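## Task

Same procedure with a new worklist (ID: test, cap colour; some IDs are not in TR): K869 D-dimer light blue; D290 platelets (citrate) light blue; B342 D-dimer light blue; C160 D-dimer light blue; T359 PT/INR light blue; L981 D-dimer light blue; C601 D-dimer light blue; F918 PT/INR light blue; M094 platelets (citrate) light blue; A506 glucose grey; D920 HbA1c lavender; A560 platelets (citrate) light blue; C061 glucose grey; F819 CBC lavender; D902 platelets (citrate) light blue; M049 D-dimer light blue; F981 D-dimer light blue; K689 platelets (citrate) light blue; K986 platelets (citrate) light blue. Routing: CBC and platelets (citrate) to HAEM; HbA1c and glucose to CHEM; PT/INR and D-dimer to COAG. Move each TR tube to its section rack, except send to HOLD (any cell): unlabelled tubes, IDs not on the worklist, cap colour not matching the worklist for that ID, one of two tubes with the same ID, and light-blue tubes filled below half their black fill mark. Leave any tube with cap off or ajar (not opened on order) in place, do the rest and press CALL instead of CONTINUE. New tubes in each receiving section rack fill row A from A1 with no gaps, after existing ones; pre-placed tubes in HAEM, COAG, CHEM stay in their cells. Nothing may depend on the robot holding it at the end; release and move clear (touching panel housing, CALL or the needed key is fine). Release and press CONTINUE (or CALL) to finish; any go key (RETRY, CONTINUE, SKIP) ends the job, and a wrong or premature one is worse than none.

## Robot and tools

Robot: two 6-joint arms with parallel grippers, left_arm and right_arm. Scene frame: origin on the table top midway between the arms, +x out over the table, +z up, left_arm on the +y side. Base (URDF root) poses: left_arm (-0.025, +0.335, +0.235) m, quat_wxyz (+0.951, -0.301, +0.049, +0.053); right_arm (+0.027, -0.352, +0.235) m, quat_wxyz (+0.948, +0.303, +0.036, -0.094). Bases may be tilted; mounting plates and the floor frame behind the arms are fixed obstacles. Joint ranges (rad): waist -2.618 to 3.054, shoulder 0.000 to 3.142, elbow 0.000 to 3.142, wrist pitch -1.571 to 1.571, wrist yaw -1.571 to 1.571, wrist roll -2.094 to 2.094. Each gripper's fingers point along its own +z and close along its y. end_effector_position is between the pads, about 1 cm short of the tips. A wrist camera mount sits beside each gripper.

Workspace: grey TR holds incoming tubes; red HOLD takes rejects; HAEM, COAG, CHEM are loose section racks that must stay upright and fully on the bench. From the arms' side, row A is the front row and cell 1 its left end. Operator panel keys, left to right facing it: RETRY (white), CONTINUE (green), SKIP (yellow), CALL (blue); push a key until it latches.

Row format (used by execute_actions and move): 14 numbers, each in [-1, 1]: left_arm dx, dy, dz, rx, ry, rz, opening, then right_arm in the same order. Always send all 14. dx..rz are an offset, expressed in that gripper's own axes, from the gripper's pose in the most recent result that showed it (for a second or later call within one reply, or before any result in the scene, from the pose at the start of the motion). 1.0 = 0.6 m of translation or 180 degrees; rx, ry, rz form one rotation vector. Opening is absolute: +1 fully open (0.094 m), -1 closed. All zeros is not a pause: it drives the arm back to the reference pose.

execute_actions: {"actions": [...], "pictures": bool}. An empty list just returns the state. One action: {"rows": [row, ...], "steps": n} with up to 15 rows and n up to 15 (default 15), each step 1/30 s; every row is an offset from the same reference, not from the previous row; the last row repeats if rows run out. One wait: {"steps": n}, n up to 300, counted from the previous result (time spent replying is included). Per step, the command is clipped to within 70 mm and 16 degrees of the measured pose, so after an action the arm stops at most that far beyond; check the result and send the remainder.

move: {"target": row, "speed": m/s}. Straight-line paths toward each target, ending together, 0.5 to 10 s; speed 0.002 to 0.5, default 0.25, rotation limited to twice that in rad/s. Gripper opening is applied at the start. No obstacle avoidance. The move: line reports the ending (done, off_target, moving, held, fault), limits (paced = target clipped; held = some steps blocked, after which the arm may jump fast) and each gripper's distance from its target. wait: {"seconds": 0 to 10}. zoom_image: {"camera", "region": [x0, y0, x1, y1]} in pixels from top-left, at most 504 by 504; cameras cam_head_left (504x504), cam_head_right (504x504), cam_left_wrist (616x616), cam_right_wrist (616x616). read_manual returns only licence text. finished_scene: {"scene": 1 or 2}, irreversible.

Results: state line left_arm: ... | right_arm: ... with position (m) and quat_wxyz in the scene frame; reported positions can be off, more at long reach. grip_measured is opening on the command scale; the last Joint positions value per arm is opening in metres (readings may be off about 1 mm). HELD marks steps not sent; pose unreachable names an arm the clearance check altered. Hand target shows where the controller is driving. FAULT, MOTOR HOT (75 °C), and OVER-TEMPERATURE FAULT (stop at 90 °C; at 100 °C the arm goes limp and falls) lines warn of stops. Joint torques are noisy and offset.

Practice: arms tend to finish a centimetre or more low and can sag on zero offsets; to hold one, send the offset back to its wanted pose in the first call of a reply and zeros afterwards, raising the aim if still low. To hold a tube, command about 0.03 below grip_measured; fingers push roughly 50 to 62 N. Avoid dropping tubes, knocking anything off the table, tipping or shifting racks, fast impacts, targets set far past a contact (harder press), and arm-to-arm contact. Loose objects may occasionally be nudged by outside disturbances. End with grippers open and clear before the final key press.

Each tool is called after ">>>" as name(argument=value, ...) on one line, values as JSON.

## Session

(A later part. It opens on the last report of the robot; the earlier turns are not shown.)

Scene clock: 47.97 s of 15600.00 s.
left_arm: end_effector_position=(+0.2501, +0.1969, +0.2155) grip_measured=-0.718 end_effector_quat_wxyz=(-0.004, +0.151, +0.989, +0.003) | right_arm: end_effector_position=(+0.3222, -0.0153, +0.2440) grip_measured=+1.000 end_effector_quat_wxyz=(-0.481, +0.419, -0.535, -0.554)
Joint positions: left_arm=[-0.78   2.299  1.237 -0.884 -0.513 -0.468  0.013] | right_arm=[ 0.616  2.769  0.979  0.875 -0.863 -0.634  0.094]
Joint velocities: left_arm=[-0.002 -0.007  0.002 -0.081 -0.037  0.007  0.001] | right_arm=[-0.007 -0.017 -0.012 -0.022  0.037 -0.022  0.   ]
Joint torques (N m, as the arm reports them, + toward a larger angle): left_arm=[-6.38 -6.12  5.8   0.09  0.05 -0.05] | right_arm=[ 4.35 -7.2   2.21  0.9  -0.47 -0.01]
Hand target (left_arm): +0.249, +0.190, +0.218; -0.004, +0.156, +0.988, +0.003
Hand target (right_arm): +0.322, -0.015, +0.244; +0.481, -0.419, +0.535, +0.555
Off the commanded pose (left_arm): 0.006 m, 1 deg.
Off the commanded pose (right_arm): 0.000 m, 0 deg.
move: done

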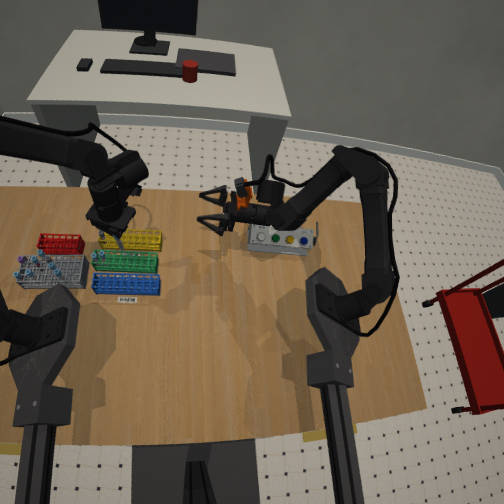

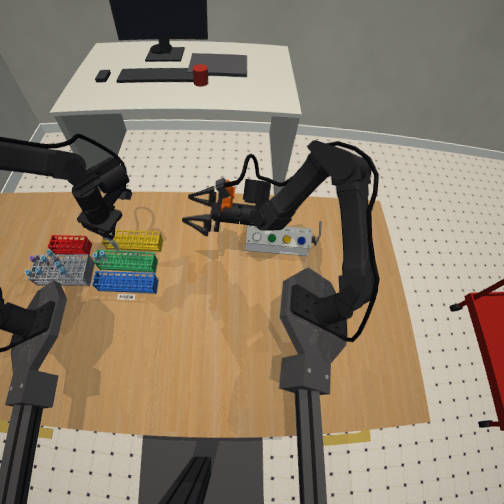

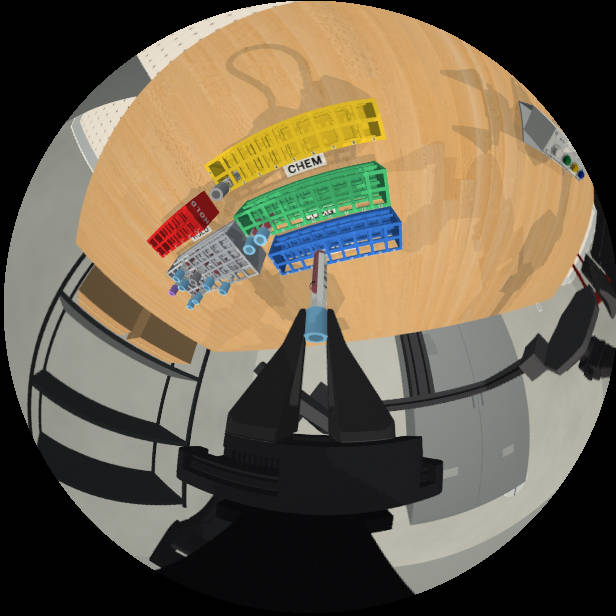

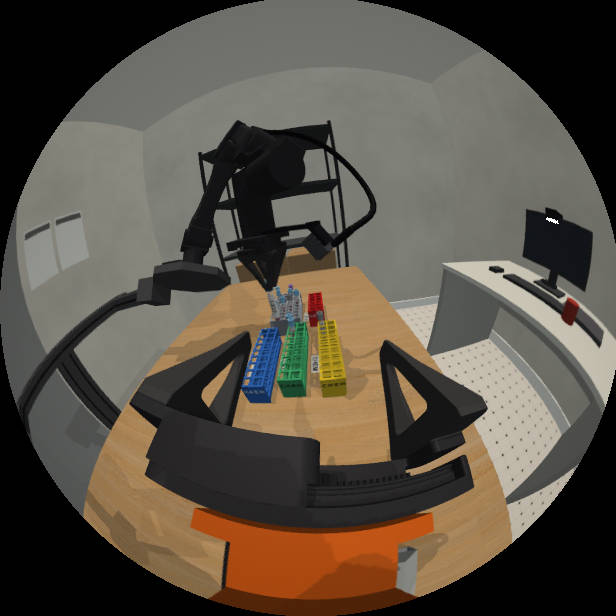

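>>> move(target=[-0.013,0.405,-0.01,0,0,0.403,-0.75,0,0,0,0,0,0,1], speed=0.35)

>>> move(target=[-0.012,-0.01,0.11,-0.003,-0.014,0.003,-0.75,0,0,0,0,0,0,1], speed=0.1)

>>> zoom_image(camera="cam_left_wrist", region=[250,200,390,340])

Scene clock: 57.20 s of 15600.00 s.
left_arm: end_effector_position=(+0.3318, +0.4236, +0.2121) grip_measured=-0.718 end_effector_quat_wxyz=(-0.017, +0.706, +0.708, +0.001) | right_arm: end_effector_position=(+0.3224, -0.0153, +0.2438) grip_measured=+1.000 end_effector_quat_wxyz=(-0.481, +0.418, -0.536, -0.553)
Joint positions: left_arm=[-0.195  1.952  1.319 -0.954 -0.643  1.47   0.013] | right_arm=[ 0.616  2.769  0.979  0.875 -0.861 -0.634  0.094]
Joint velocities: left_arm=[ 0.027  0.002 -0.007 -0.007  0.037  0.007 -0.001] | right_arm=[-0.007  0.002  0.007  0.007 -0.022 -0.007  0.   ]
Joint torques (N m, as the arm reports them, + toward a larger angle): left_arm=[-5.72 -8.6   5.4  -0.05  0.03  0.04] | right_arm=[ 4.4  -7.32  2.3   0.91 -0.47 -0.03]
Hand target (left_arm): +0.335, +0.428, +0.222; -0.008, +0.706, +0.708, +0.002
Hand target (right_arm): +0.322, -0.015, +0.244; +0.481, -0.419, +0.535, +0.554
Off the commanded pose (left_arm): 0.011 m, 1 deg.
Off the commanded pose (right_arm): 0.000 m, 0 deg.
After step 90, 3.70 s passed at rest.
move: off_target (left_arm)

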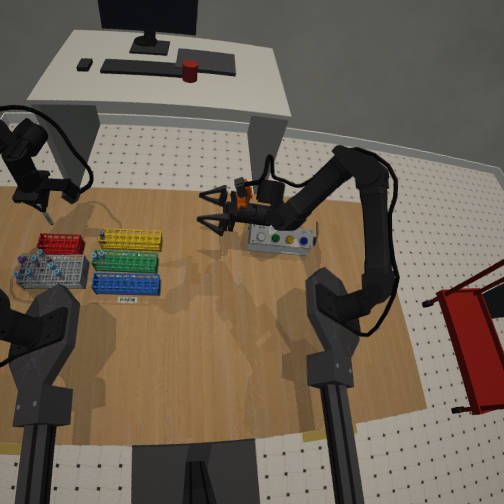

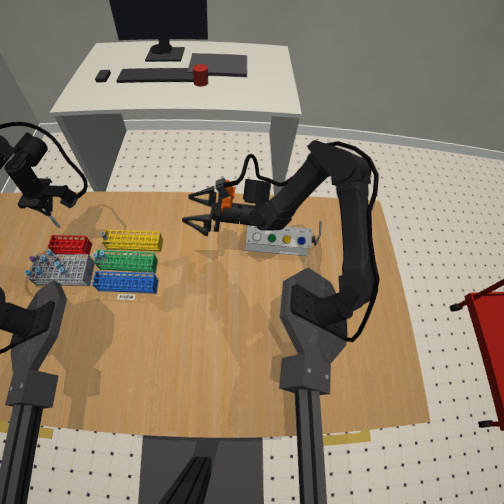

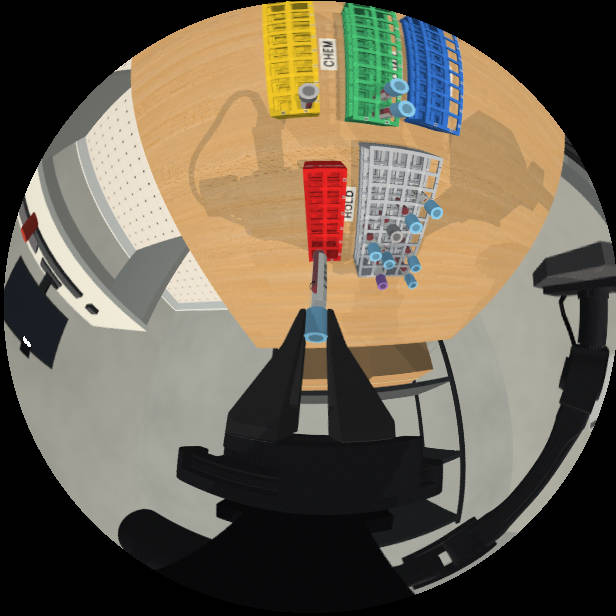

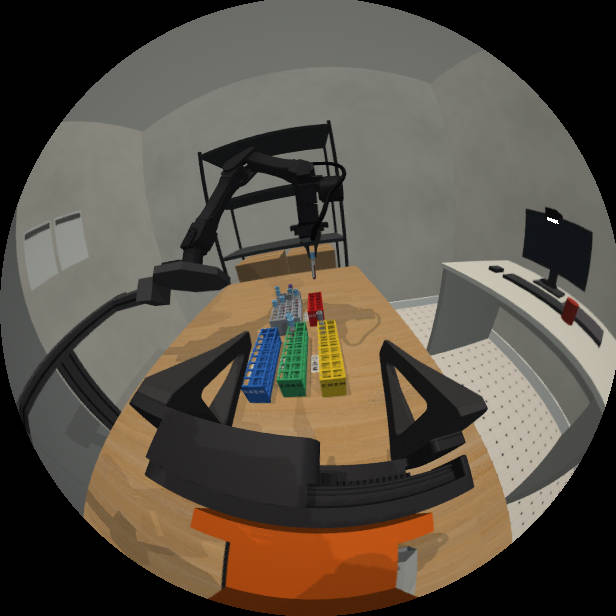

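Scene clock: 58.47 s of 15600.00 s.
left_arm: end_effector_position=(+0.3264, +0.4264, +0.1512) grip_measured=-0.718 end_effector_quat_wxyz=(-0.005, +0.704, +0.710, -0.000) | right_arm: end_effector_position=(+0.3227, -0.0153, +0.2435) grip_measured=+1.000 end_effector_quat_wxyz=(-0.481, +0.418, -0.537, -0.552)
Joint positions: left_arm=[-0.079  1.991  1.167 -0.658 -0.62   1.62   0.013] | right_arm=[ 0.616  2.769  0.979  0.875 -0.859 -0.634  0.094]
Joint velocities: left_arm=[ 0.002 -0.017  0.007 -0.007 -0.037 -0.037  0.   ] | right_arm=[-0.022 -0.007  0.022 -0.022  0.066 -0.022  0.   ]
Joint torques (N m, as the arm reports them, + toward a larger angle): left_arm=[-5.57 -6.34  2.56  0.36  0.17  0.02] | right_arm=[ 4.28 -7.31  2.36  0.93 -0.46 -0.04]
Hand target (left_arm): +0.323, +0.418, +0.146; +0.000, +0.709, +0.705, -0.012
Hand target (right_arm): +0.322, -0.015, +0.244; +0.481, -0.418, +0.536, +0.553
Off the commanded pose (left_arm): 0.010 m, 2 deg.
Off the commanded pose (right_arm): 0.000 m, 0 deg.
move: done

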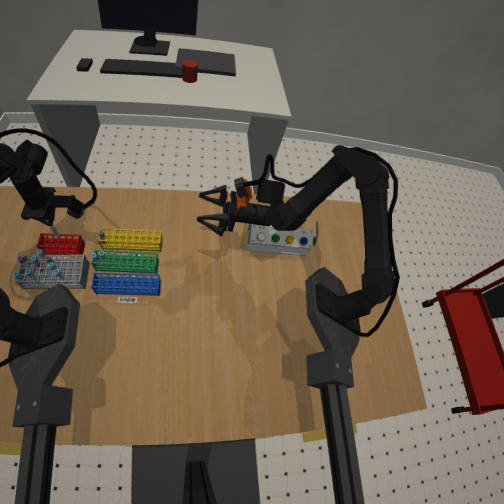

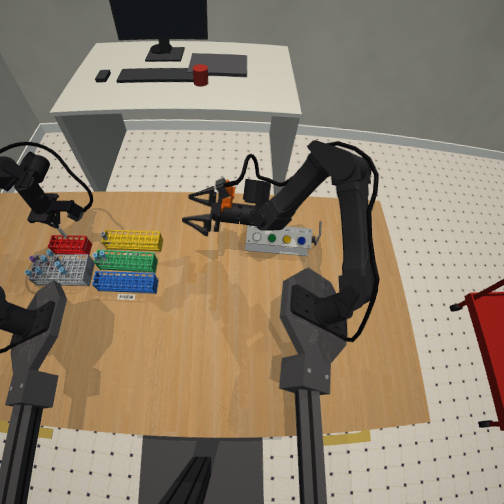

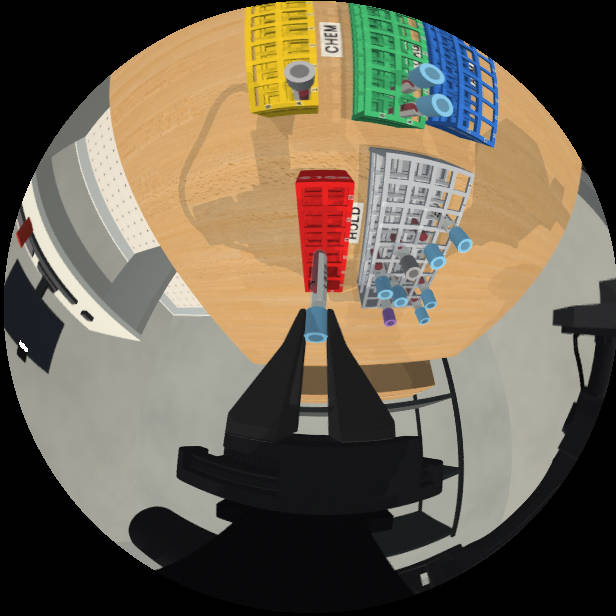

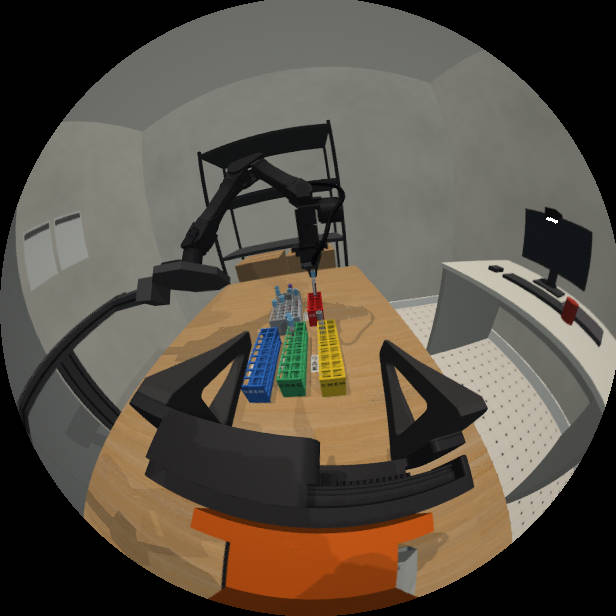

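Region (250, 200, 390, 340) of cam_left_wrist's 616x616 image, scaled by 3.600, with more detail than that image has.

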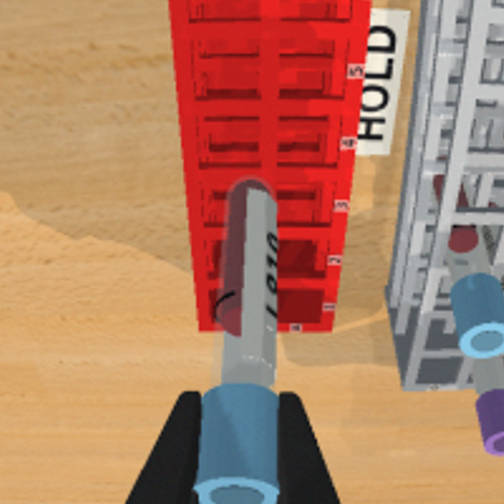

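>>> execute_actions(actions=[{"rows":[[0.008,0.002,0.03,-0.004,-0.004,0.004,-0.75,0,0,0,0,0,0,1]]}])

>>> zoom_image(camera="cam_left_wrist", region=[250,200,390,340])

Scene clock: 62.27 s of 15600.00 s.
left_arm: end_effector_position=(+0.3314, +0.4413, +0.1389) grip_measured=-0.718 end_effector_quat_wxyz=(+0.001, +0.700, +0.714, +0.010) | right_arm: end_effector_position=(+0.3229, -0.0153, +0.2433) grip_measured=+1.000 end_effector_quat_wxyz=(-0.481, +0.418, -0.537, -0.552)
Joint positions: left_arm=[-0.026  1.991  1.155 -0.581 -0.618  1.689  0.013] | right_arm=[ 0.616  2.769  0.979  0.875 -0.857 -0.634  0.094]
Joint velocities: left_arm=[-0.012  0.007  0.012  0.022  0.037  0.051  0.   ] | right_arm=[ 0.007  0.012 -0.017 -0.007 -0.095  0.051  0.   ]
Joint torques (N m, as the arm reports them, + toward a larger angle): left_arm=[-5.78 -6.29  2.06  0.4   0.08  0.07] | right_arm=[ 4.3  -7.18  2.33  0.92 -0.46 -0.03]
Hand target (left_arm): +0.327, +0.432, +0.133; +0.004, +0.709, +0.706, -0.000
Hand target (right_arm): +0.323, -0.015, +0.244; +0.481, -0.418, +0.537, +0.553
Off the commanded pose (left_arm): 0.012 m, 2 deg.
Off the commanded pose (right_arm): 0.000 m, 0 deg.
Steps of this call (steps 1 to 90: nothing new was sent; then 0.30 s passed at rest; steps 91 to 105: all 15 steps of this action). Readings (end_effector_position):
91: left_arm (+0.3275, +0.4271, +0.1501) | right_arm (+0.3227, -0.0153, +0.2435)
92: left_arm (+0.3282, +0.4290, +0.1481) | right_arm (+0.3227, -0.0153, +0.2434)
94: left_arm (+0.3279, +0.4349, +0.1432) | right_arm (+0.3228, -0.0153, +0.2434)
98: left_arm (+0.3285, +0.4409, +0.1388) | right_arm (+0.3229, -0.0153, +0.2433)
105: the state above

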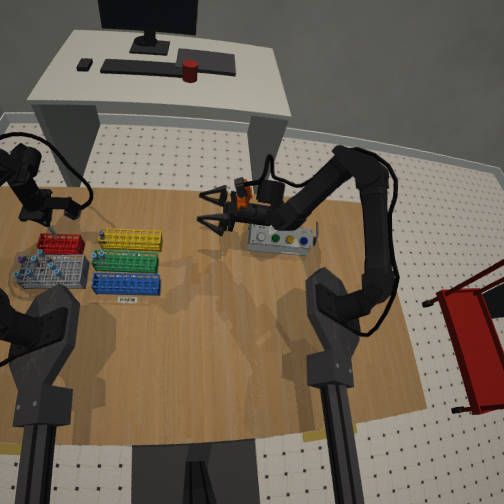

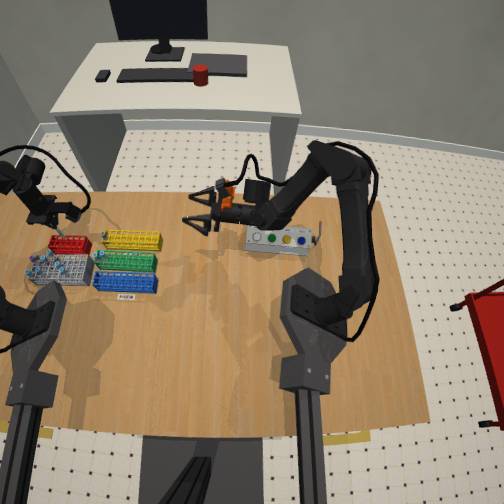

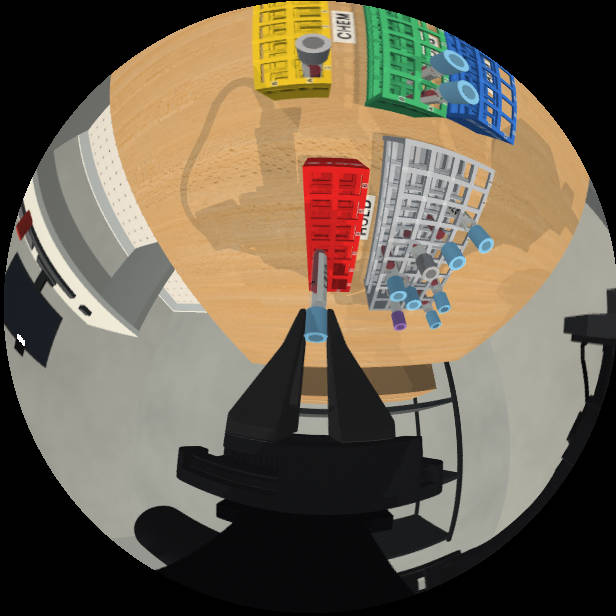

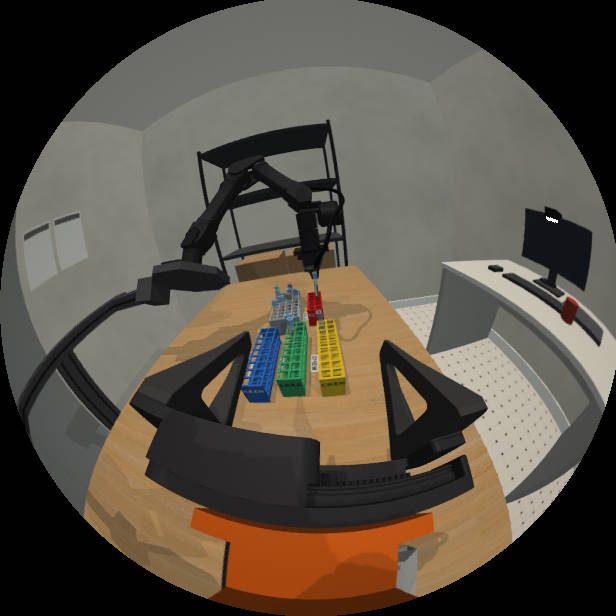

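Region (250, 200, 390, 340) of cam_left_wrist's 616x616 image, scaled by 3.600, with more detail than that image has.

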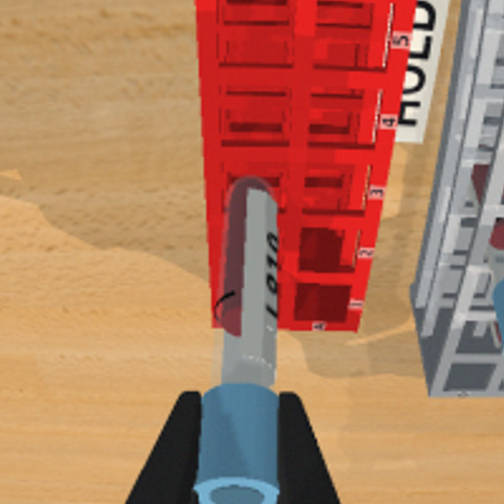

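>>> execute_actions(actions=[{"rows":[[-0.017,-0.009,0.016,0.003,-0.006,0.007,-0.75,0,0,0,0,0,0,1],[-0.017,-0.009,0.022,0.003,-0.006,0.007,-0.75,0,0,0,0,0,0,1],[-0.017,-0.009,0.028,0.003,-0.006,0.007,-0.75,0,0,0,0,0,0,1],[-0.017,-0.009,0.034,0.003,-0.006,0.007,-0.75,0,0,0,0,0,0,1],[-0.017,-0.009,0.042,0.003,-0.006,0.007,-0.75,0,0,0,0,0,0,1]]}])

Scene clock: 67.30 s of 15600.00 s.
left_arm: end_effector_position=(+0.3290, +0.4396, +0.1191) grip_measured=-0.718 end_effector_quat_wxyz=(-0.002, +0.702, +0.712, +0.009) | right_arm: end_effector_position=(+0.3231, -0.0153, +0.2430) grip_measured=+1.000 end_effector_quat_wxyz=(-0.481, +0.418, -0.538, -0.551)
Joint positions: left_arm=[ 0.001  2.03   1.128 -0.501 -0.617  1.725  0.013] | right_arm=[ 0.616  2.769  0.979  0.875 -0.855 -0.634  0.094]
Joint velocities: left_arm=[-0.012 -0.022  0.017 -0.022 -0.022  0.022  0.   ] | right_arm=[ 0.002  0.002 -0.012  0.022 -0.066  0.051  0.   ]
Joint torques (N m, as the arm reports them, + toward a larger angle): left_arm=[-5.5  -6.49  2.17  0.37  0.14  0.06] | right_arm=[ 4.28 -7.18  2.26  0.92 -0.46  0.  ]
Hand target (left_arm): +0.326, +0.431, +0.114; +0.004, +0.708, +0.706, -0.000
Hand target (right_arm): +0.323, -0.015, +0.243; +0.481, -0.418, +0.537, +0.552
Off the commanded pose (left_arm): 0.010 m, 2 deg.
Off the commanded pose (right_arm): 0.000 m, 0 deg.
Steps of this call (steps 1 to 90: nothing new was sent; then 1.53 s passed at rest; steps 91 to 105: all 15 steps of this action). Readings (end_effector_position):
91: left_arm (+0.3321, +0.4412, +0.1386) | right_arm (+0.3229, -0.0153, +0.2432)
92: left_arm (+0.3323, +0.4409, +0.1381) | right_arm (+0.3230, -0.0153, +0.2432)
94: left_arm (+0.3317, +0.4399, +0.1351) | right_arm (+0.3231, -0.0153, +0.2431)
98: left_arm (+0.3284, +0.4397, +0.1231) | right_arm (+0.3231, -0.0153, +0.2430)
105: the state above

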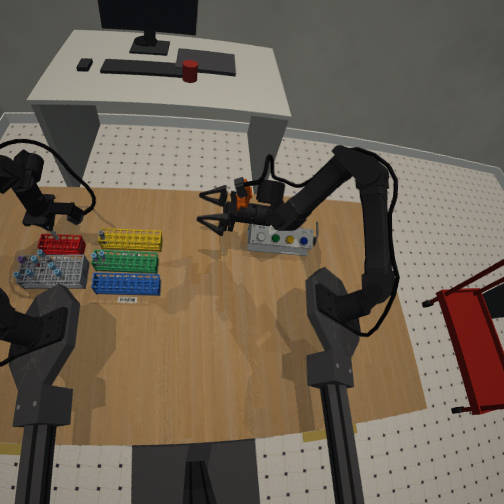

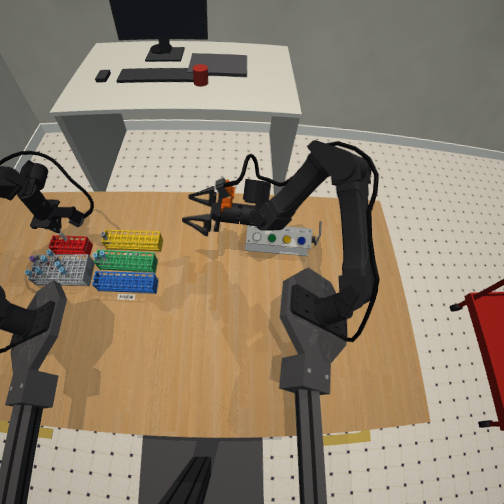

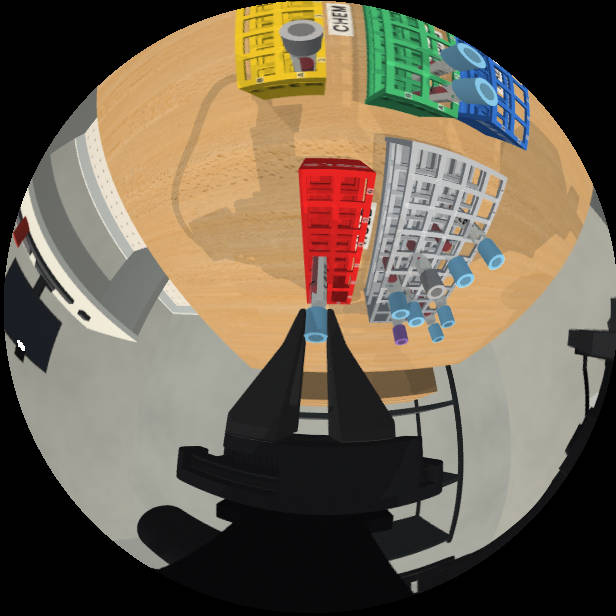

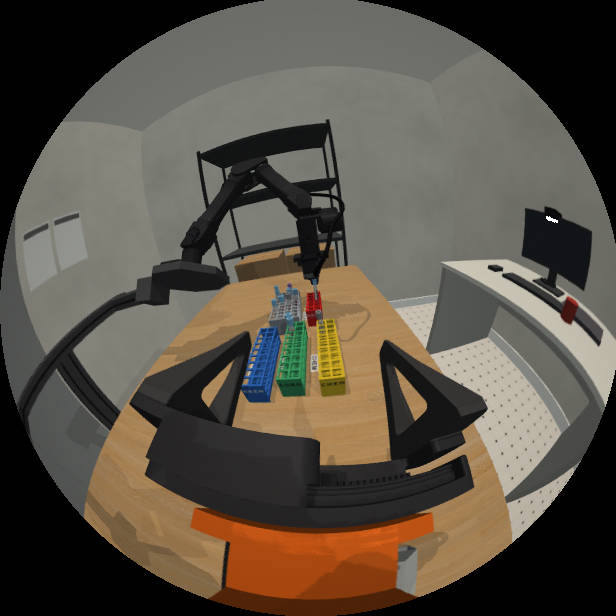

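Next: release, then go to A7 (≈0.192, 0.388).

>>> move(target=[-0.014,-0.006,0.05,0,-0.007,0.005,-0.75,0,0,0,0,0,0,1], speed=0.05)

>>> execute_actions(actions=[{"rows":[[0,0,0,0,0,0,-0.5,0,0,0,0,0,0,1]],"steps":8}], pictures=false)

>>> move(target=[0,0.01,-0.1,0,-0.007,0.005,-0.5,0,0,0,0,0,0,1], speed=0.12)

>>> move(target=[-0.095,-0.235,-0.01,0,-0.004,0,-0.4,0,0,0,0,0,0,1], speed=0.2)

Scene clock: 74.70 s of 15600.00 s.
left_arm: end_effector_position=(+0.3310, +0.4406, +0.0960) grip_measured=-0.718 end_effector_quat_wxyz=(+0.001, +0.702, +0.712, +0.015) | right_arm: end_effector_position=(+0.3234, -0.0153, +0.2427) grip_measured=+1.000 end_effector_quat_wxyz=(-0.481, +0.418, -0.539, -0.550)
Joint positions: left_arm=[ 0.04   2.078  1.108 -0.39  -0.611  1.779  0.013] | right_arm=[ 0.616  2.769  0.979  0.875 -0.853 -0.634  0.094]
Joint velocities: left_arm=[-0.002 -0.002 -0.002  0.051 -0.037 -0.037 -0.001] | right_arm=[-0.012 -0.012  0.007 -0.022  0.066  0.037  0.   ]
Joint torques (N m, as the arm reports them, + toward a larger angle): left_arm=[-5.44 -6.43  1.76  0.39  0.16  0.06] | right_arm=[ 4.34 -7.18  2.26  0.92 -0.43 -0.04]
Hand target (left_arm): +0.325, +0.432, +0.089; +0.005, +0.708, +0.706, +0.001
Hand target (right_arm): +0.323, -0.015, +0.243; +0.481, -0.418, +0.538, +0.551
Off the commanded pose (left_arm): 0.013 m, 2 deg.
Off the commanded pose (right_arm): 0.000 m, 0 deg.
After step 90, 3.33 s passed at rest.
move: off_target (left_arm)

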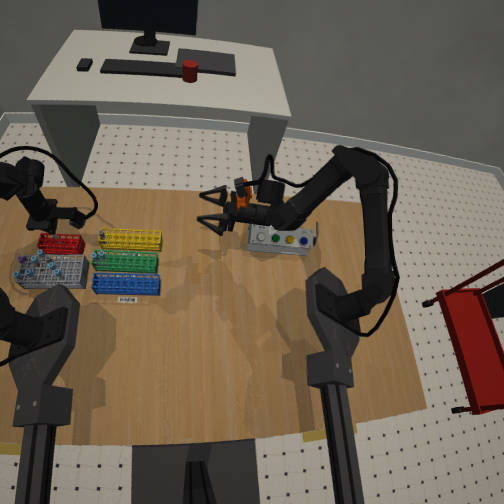

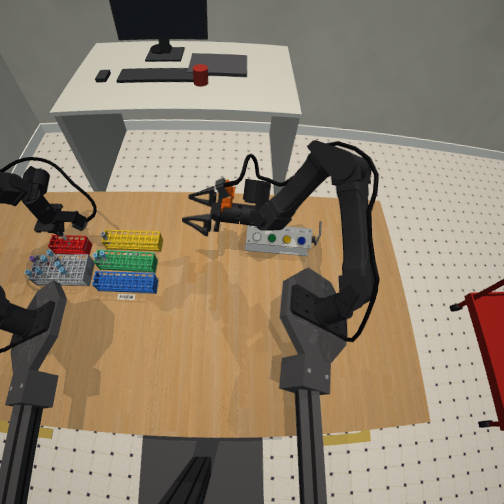

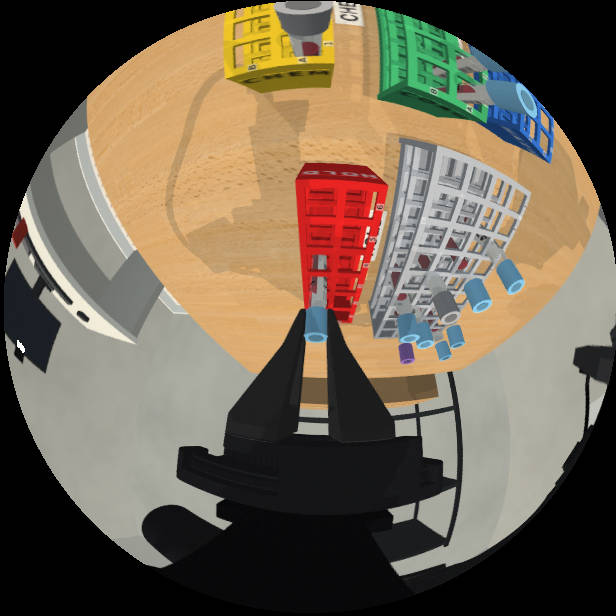

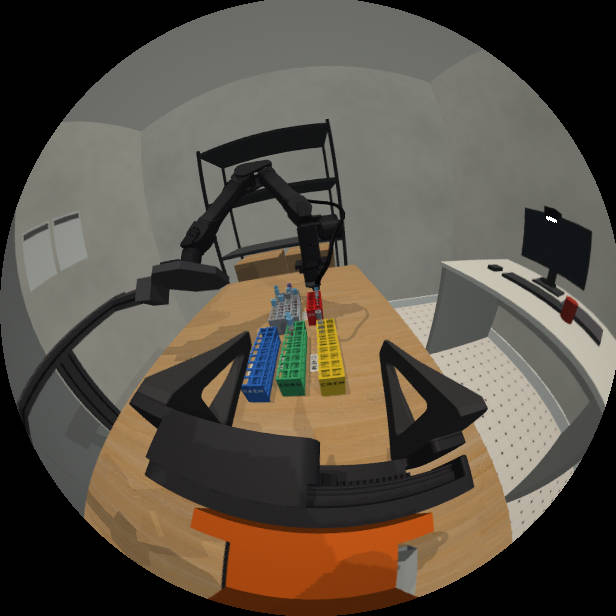

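Scene clock: 74.97 s of 15600.00 s.
left_arm: end_effector_position=(+0.3310, +0.4406, +0.0960) grip_measured=-0.502 end_effector_quat_wxyz=(+0.001, +0.702, +0.712, +0.015) | right_arm: end_effector_position=(+0.3236, -0.0153, +0.2425) grip_measured=+1.000 end_effector_quat_wxyz=(-0.481, +0.418, -0.540, -0.550)
Joint positions: left_arm=[ 0.04   2.078  1.108 -0.39  -0.611  1.779  0.023] | right_arm=[ 0.616  2.769  0.979  0.875 -0.852 -0.634  0.094]
Joint velocities: left_arm=[ 0.002 -0.017 -0.002  0.022 -0.051  0.037 -0.002] | right_arm=[-0.012 -0.002  0.002  0.007  0.154  0.037  0.   ]
Joint torques (N m, as the arm reports them, + toward a larger angle): left_arm=[-5.44 -7.66  2.99  0.31 -0.04  0.02] | right_arm=[ 4.28 -7.24  2.34  0.94 -0.46 -0.01]
Hand target (left_arm): +0.331, +0.441, +0.096; +0.001, +0.702, +0.712, +0.015
Hand target (right_arm): +0.323, -0.015, +0.243; +0.481, -0.418, +0.539, +0.551
Off the commanded pose (left_arm): 0.000 m, 0 deg.
Off the commanded pose (right_arm): 0.000 m, 0 deg.
Steps of this call (steps 1 to 8: all 8 steps of this action). Readings (end_effector_position):
1: left_arm (+0.3310, +0.4406, +0.0960) | right_arm (+0.3234, -0.0153, +0.2427)
2: left_arm (+0.3310, +0.4406, +0.0960) | right_arm (+0.3234, -0.0153, +0.2427)
4: left_arm (+0.3310, +0.4406, +0.0960) | right_arm (+0.3235, -0.0153, +0.2426)
8: the state above

Scene clock: 76.33 s of 15600.00 s.
left_arm: end_effector_position=(+0.3311, +0.4412, +0.1456) grip_measured=-0.502 end_effector_quat_wxyz=(+0.001, +0.706, +0.708, +0.004) | right_arm: end_effector_position=(+0.3238, -0.0153, +0.2422) grip_measured=+1.000 end_effector_quat_wxyz=(-0.481, +0.418, -0.540, -0.549)
Joint positions: left_arm=[-0.034  1.982  1.172 -0.624 -0.611  1.689  0.023] | right_arm=[ 0.616  2.769  0.979  0.875 -0.849 -0.634  0.094]
Joint velocities: left_arm=[-0.012 -0.002  0.022  0.051  0.022 -0.007 -0.001] | right_arm=[ 0.002 -0.012 -0.017  0.022 -0.037 -0.081  0.   ]
Joint torques (N m, as the arm reports them, + toward a larger angle): left_arm=[-6.66 -8.53  4.75  0.01 -0.01 -0.04] | right_arm=[ 4.23 -7.3   2.35  0.91 -0.47 -0.01]
Hand target (left_arm): +0.336, +0.440, +0.156; +0.009, +0.707, +0.707, +0.007
Hand target (right_arm): +0.324, -0.015, +0.243; +0.481, -0.418, +0.540, +0.550
Off the commanded pose (left_arm): 0.012 m, 1 deg.
Off the commanded pose (right_arm): 0.000 m, 0 deg.
move: off_target (left_arm)

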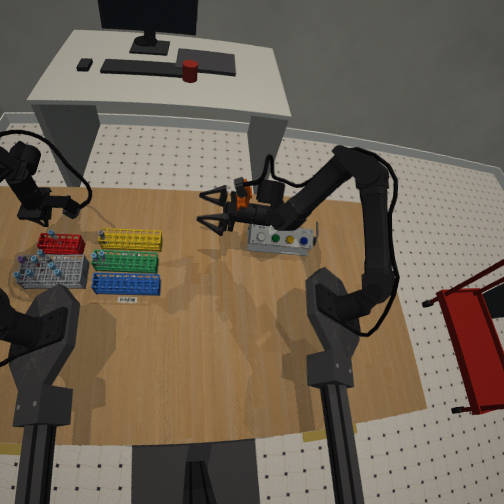

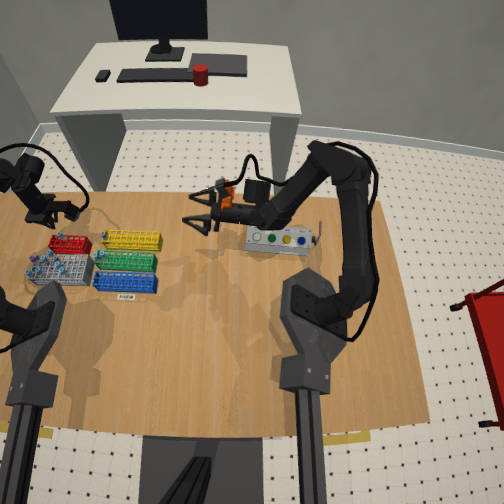

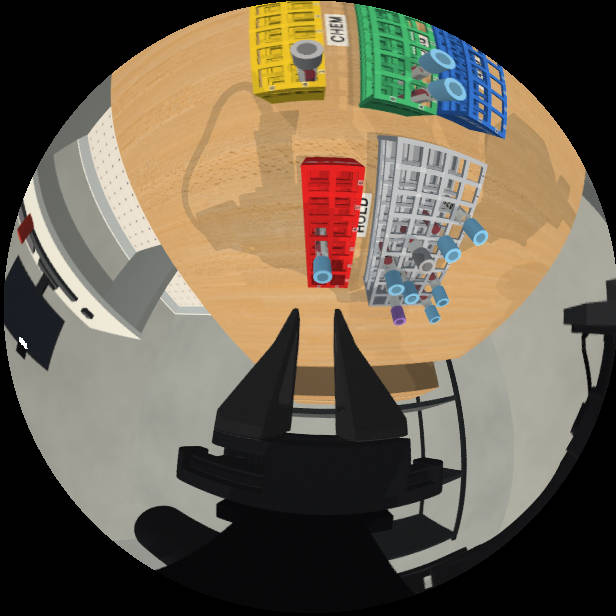

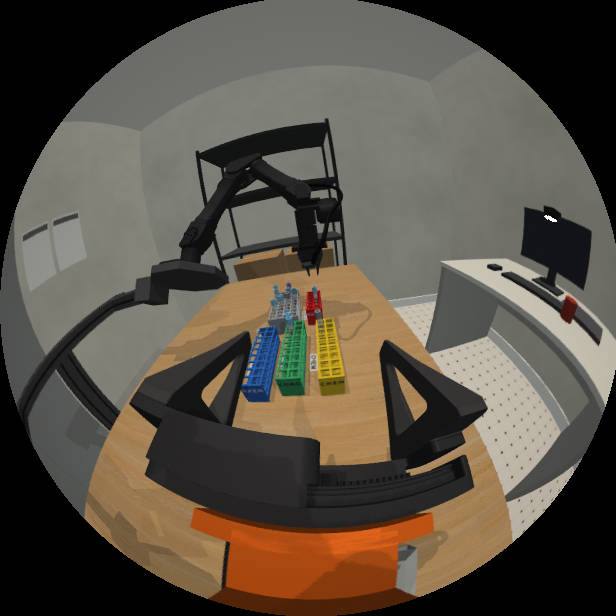

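Scene clock: 77.70 s of 15600.00 s.
left_arm: end_effector_position=(+0.1859, +0.3889, +0.1483) grip_measured=-0.402 end_effector_quat_wxyz=(-0.007, +0.708, +0.706, -0.010) | right_arm: end_effector_position=(+0.3241, -0.0153, +0.2420) grip_measured=+1.000 end_effector_quat_wxyz=(-0.481, +0.418, -0.541, -0.549)
Joint positions: left_arm=[-0.177  1.665  0.559 -0.465 -0.613  1.5    0.028] | right_arm=[ 0.616  2.769  0.979  0.875 -0.847 -0.634  0.094]
Joint velocities: left_arm=[ 0.007  0.022 -0.002 -0.022 -0.022 -0.007  0.   ] | right_arm=[-0.012 -0.012  0.002  0.022  0.022  0.037  0.   ]
Joint torques (N m, as the arm reports them, + toward a larger angle): left_arm=[-4.47 -5.45  2.1   0.35  0.   -0.06] | right_arm=[ 4.32 -7.26  2.27  0.9  -0.48 -0.01]
Hand target (left_arm): +0.190, +0.386, +0.152; +0.006, +0.706, +0.708, -0.001
Hand target (right_arm): +0.324, -0.015, +0.242; +0.481, -0.418, +0.540, +0.549
Off the commanded pose (left_arm): 0.007 m, 2 deg.
Off the commanded pose (right_arm): 0.000 m, 0 deg.
move: done

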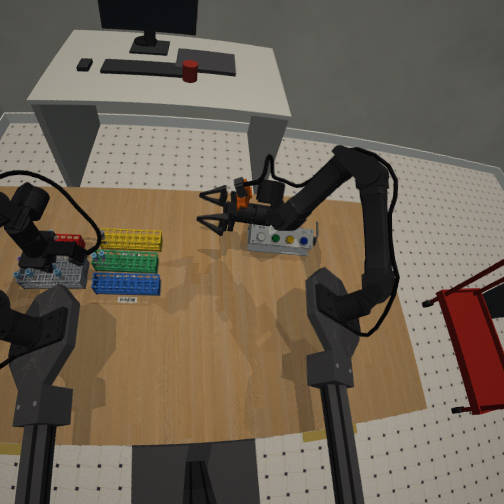

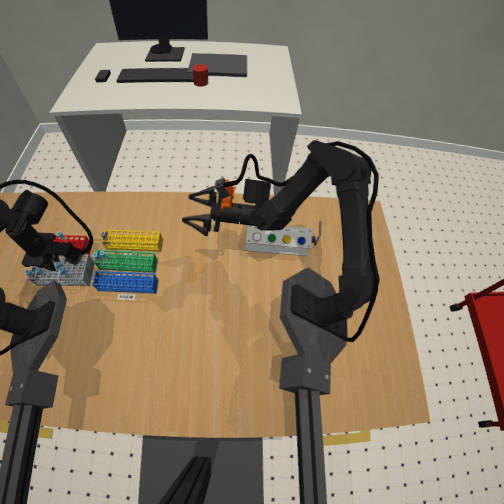

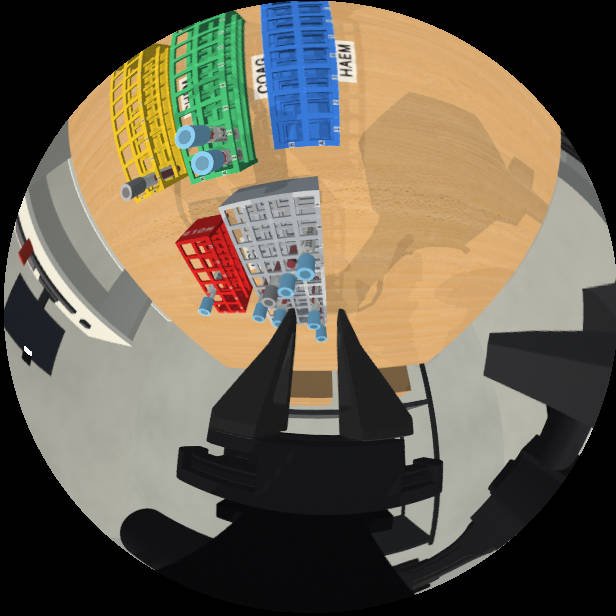

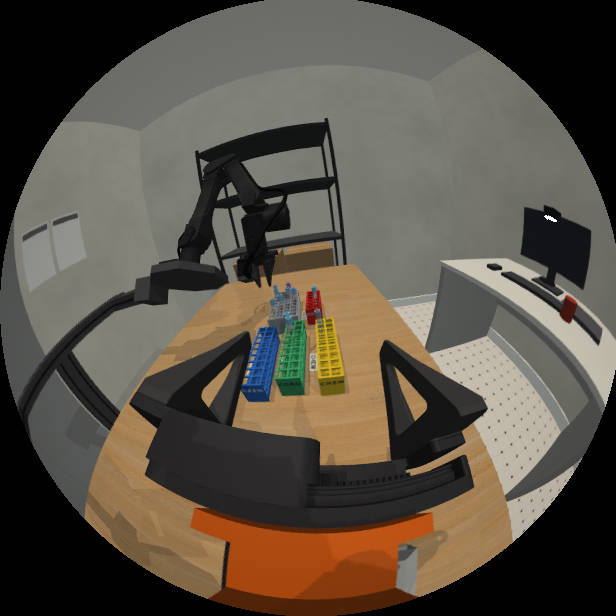

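>>> execute_actions(actions=[])

Scene clock: 109.20 s of 15600.00 s.
left_arm: end_effector_position=(+0.1861, +0.3889, +0.1482) grip_measured=-0.402 end_effector_quat_wxyz=(-0.006, +0.707, +0.707, -0.009) | right_arm: end_effector_position=(+0.3241, -0.0153, +0.2420) grip_measured=+1.000 end_effector_quat_wxyz=(-0.481, +0.418, -0.541, -0.549)
Joint positions: left_arm=[-0.177  1.665  0.559 -0.464 -0.613  1.499  0.028] | right_arm=[ 0.616  2.769  0.979  0.875 -0.847 -0.634  0.094]
Joint velocities: left_arm=[ 0.007  0.002 -0.022  0.037  0.007  0.022 -0.001] | right_arm=[-0.002 -0.017 -0.007 -0.007 -0.051 -0.037  0.   ]
Joint torques (N m, as the arm reports them, + toward a larger angle): left_arm=[-4.69 -5.72  1.96  0.34  0.03  0.  ] | right_arm=[ 4.4  -7.28  2.24  0.92 -0.45  0.  ]
Hand target (left_arm): +0.190, +0.386, +0.152; +0.006, +0.706, +0.708, -0.001
Hand target (right_arm): +0.324, -0.015, +0.242; +0.481, -0.418, +0.540, +0.549
Off the commanded pose (left_arm): 0.007 m, 2 deg.
Off the commanded pose (right_arm): 0.000 m, 0 deg.
Steps of this call (steps 1 to 90: nothing new was sent; then 28.50 s passed at rest). Readings (end_effector_position):
1: left_arm (+0.1859, +0.3889, +0.1483) | right_arm (+0.3241, -0.0153, +0.2420)
2: left_arm (+0.1860, +0.3889, +0.1482) | right_arm (+0.3241, -0.0153, +0.2420)
4: left_arm (+0.1860, +0.3889, +0.1482) | right_arm (+0.3241, -0.0153, +0.2420)
8: left_arm (+0.1861, +0.3889, +0.1482) | right_arm (+0.3241, -0.0153, +0.2420)
90: the state above

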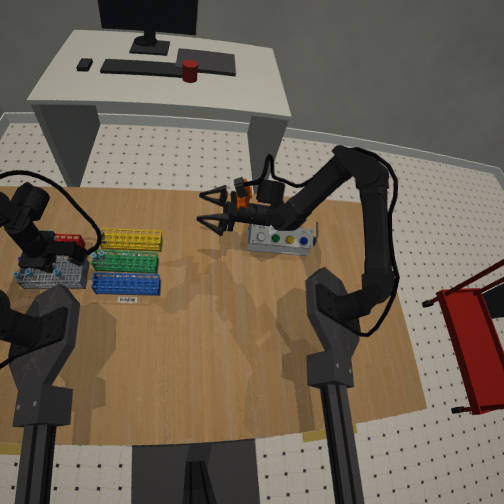

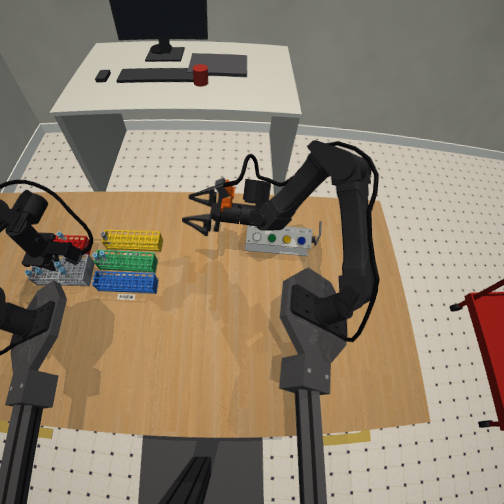

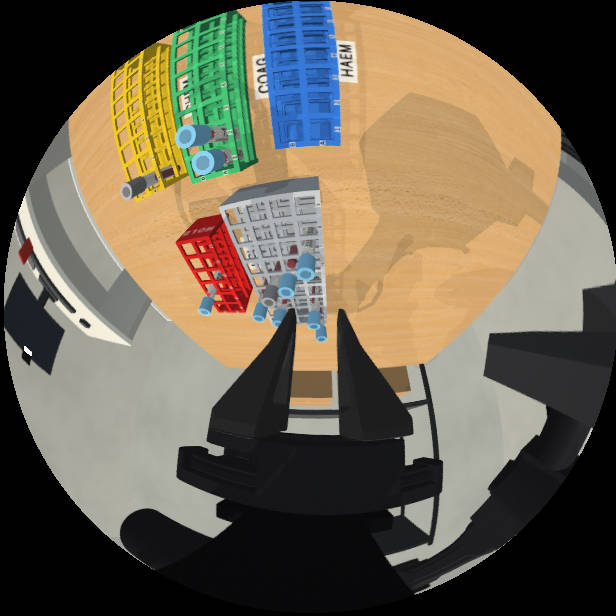

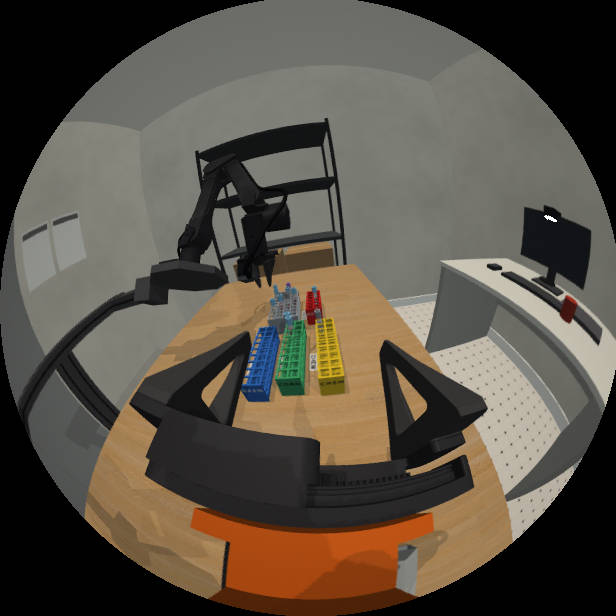

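>>> zoom_image(camera="cam_left_wrist", region=[110,110,270,210])

>>> move(target=[-0.004,0,0.072,-0.003,0,0.002,-0.4,0,0,0,0,0,0,1], speed=0.06)

Region (110, 110, 270, 210) of cam_left_wrist's 616x616 image, scaled by 3.150, with more detail than that image has; it fills the top 315 rows of this view, and the rest is white.

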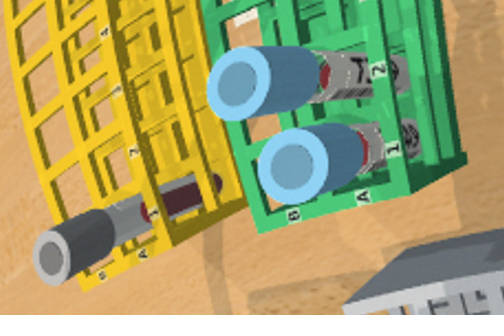

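Scene clock: 113.47 s of 15600.00 s.
left_arm: end_effector_position=(+0.1936, +0.3897, +0.1103) grip_measured=-0.402 end_effector_quat_wxyz=(+0.002, +0.704, +0.710, +0.004) | right_arm: end_effector_position=(+0.3243, -0.0153, +0.2417) grip_measured=+1.000 end_effector_quat_wxyz=(-0.481, +0.418, -0.542, -0.548)
Joint positions: left_arm=[-0.074  1.792  0.507 -0.174 -0.615  1.638  0.028] | right_arm=[ 0.616  2.769  0.979  0.875 -0.845 -0.634  0.094]
Joint velocities: left_arm=[-0.007 -0.012 -0.022 -0.051 -0.066 -0.037 -0.001] | right_arm=[-0.037 -0.012 -0.007 -0.051 -0.051 -0.066  0.   ]
Joint torques (N m, as the arm reports them, + toward a larger angle): left_arm=[-2.97 -3.24  0.47  0.41  0.    0.04] | right_arm=[ 4.37 -7.3   2.22  0.92 -0.46 -0.01]
Hand target (left_arm): +0.184, +0.387, +0.105; -0.004, +0.710, +0.705, -0.006
Hand target (right_arm): +0.324, -0.015, +0.242; +0.481, -0.418, +0.541, +0.549
Off the commanded pose (left_arm): 0.010 m, 2 deg.
Off the commanded pose (right_arm): 0.000 m, 0 deg.
move: done

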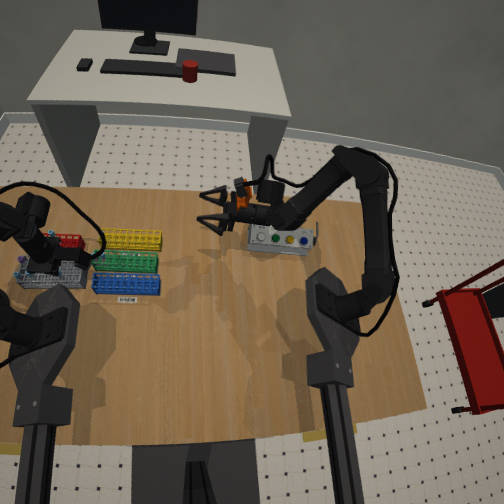

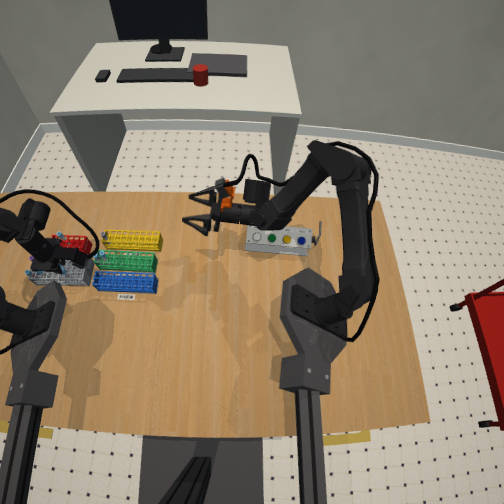

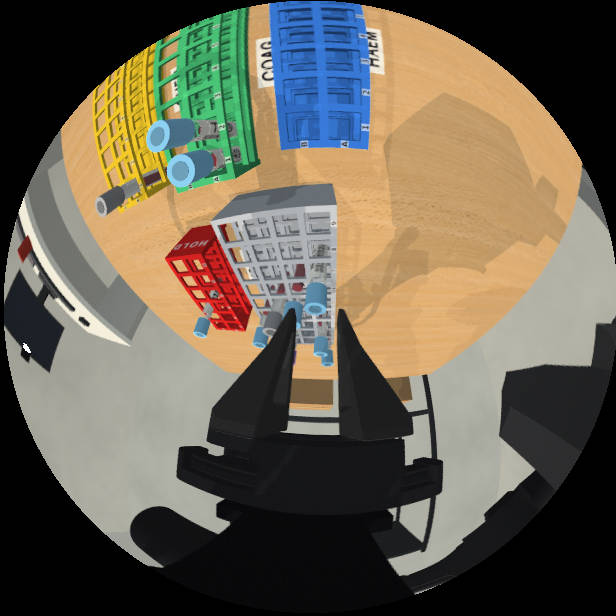

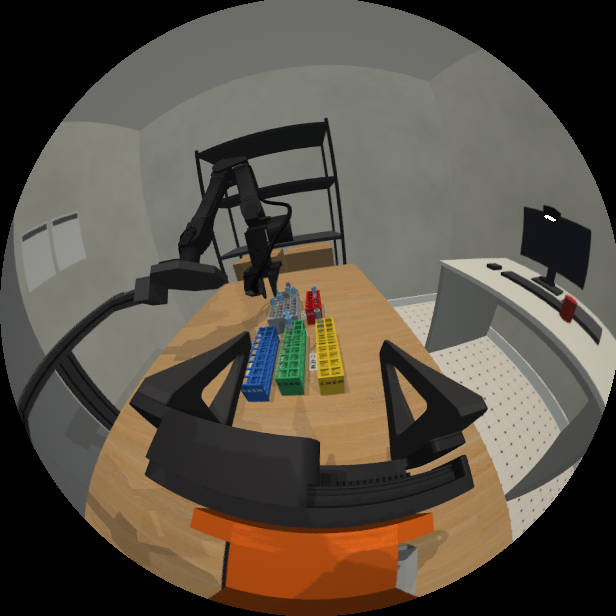

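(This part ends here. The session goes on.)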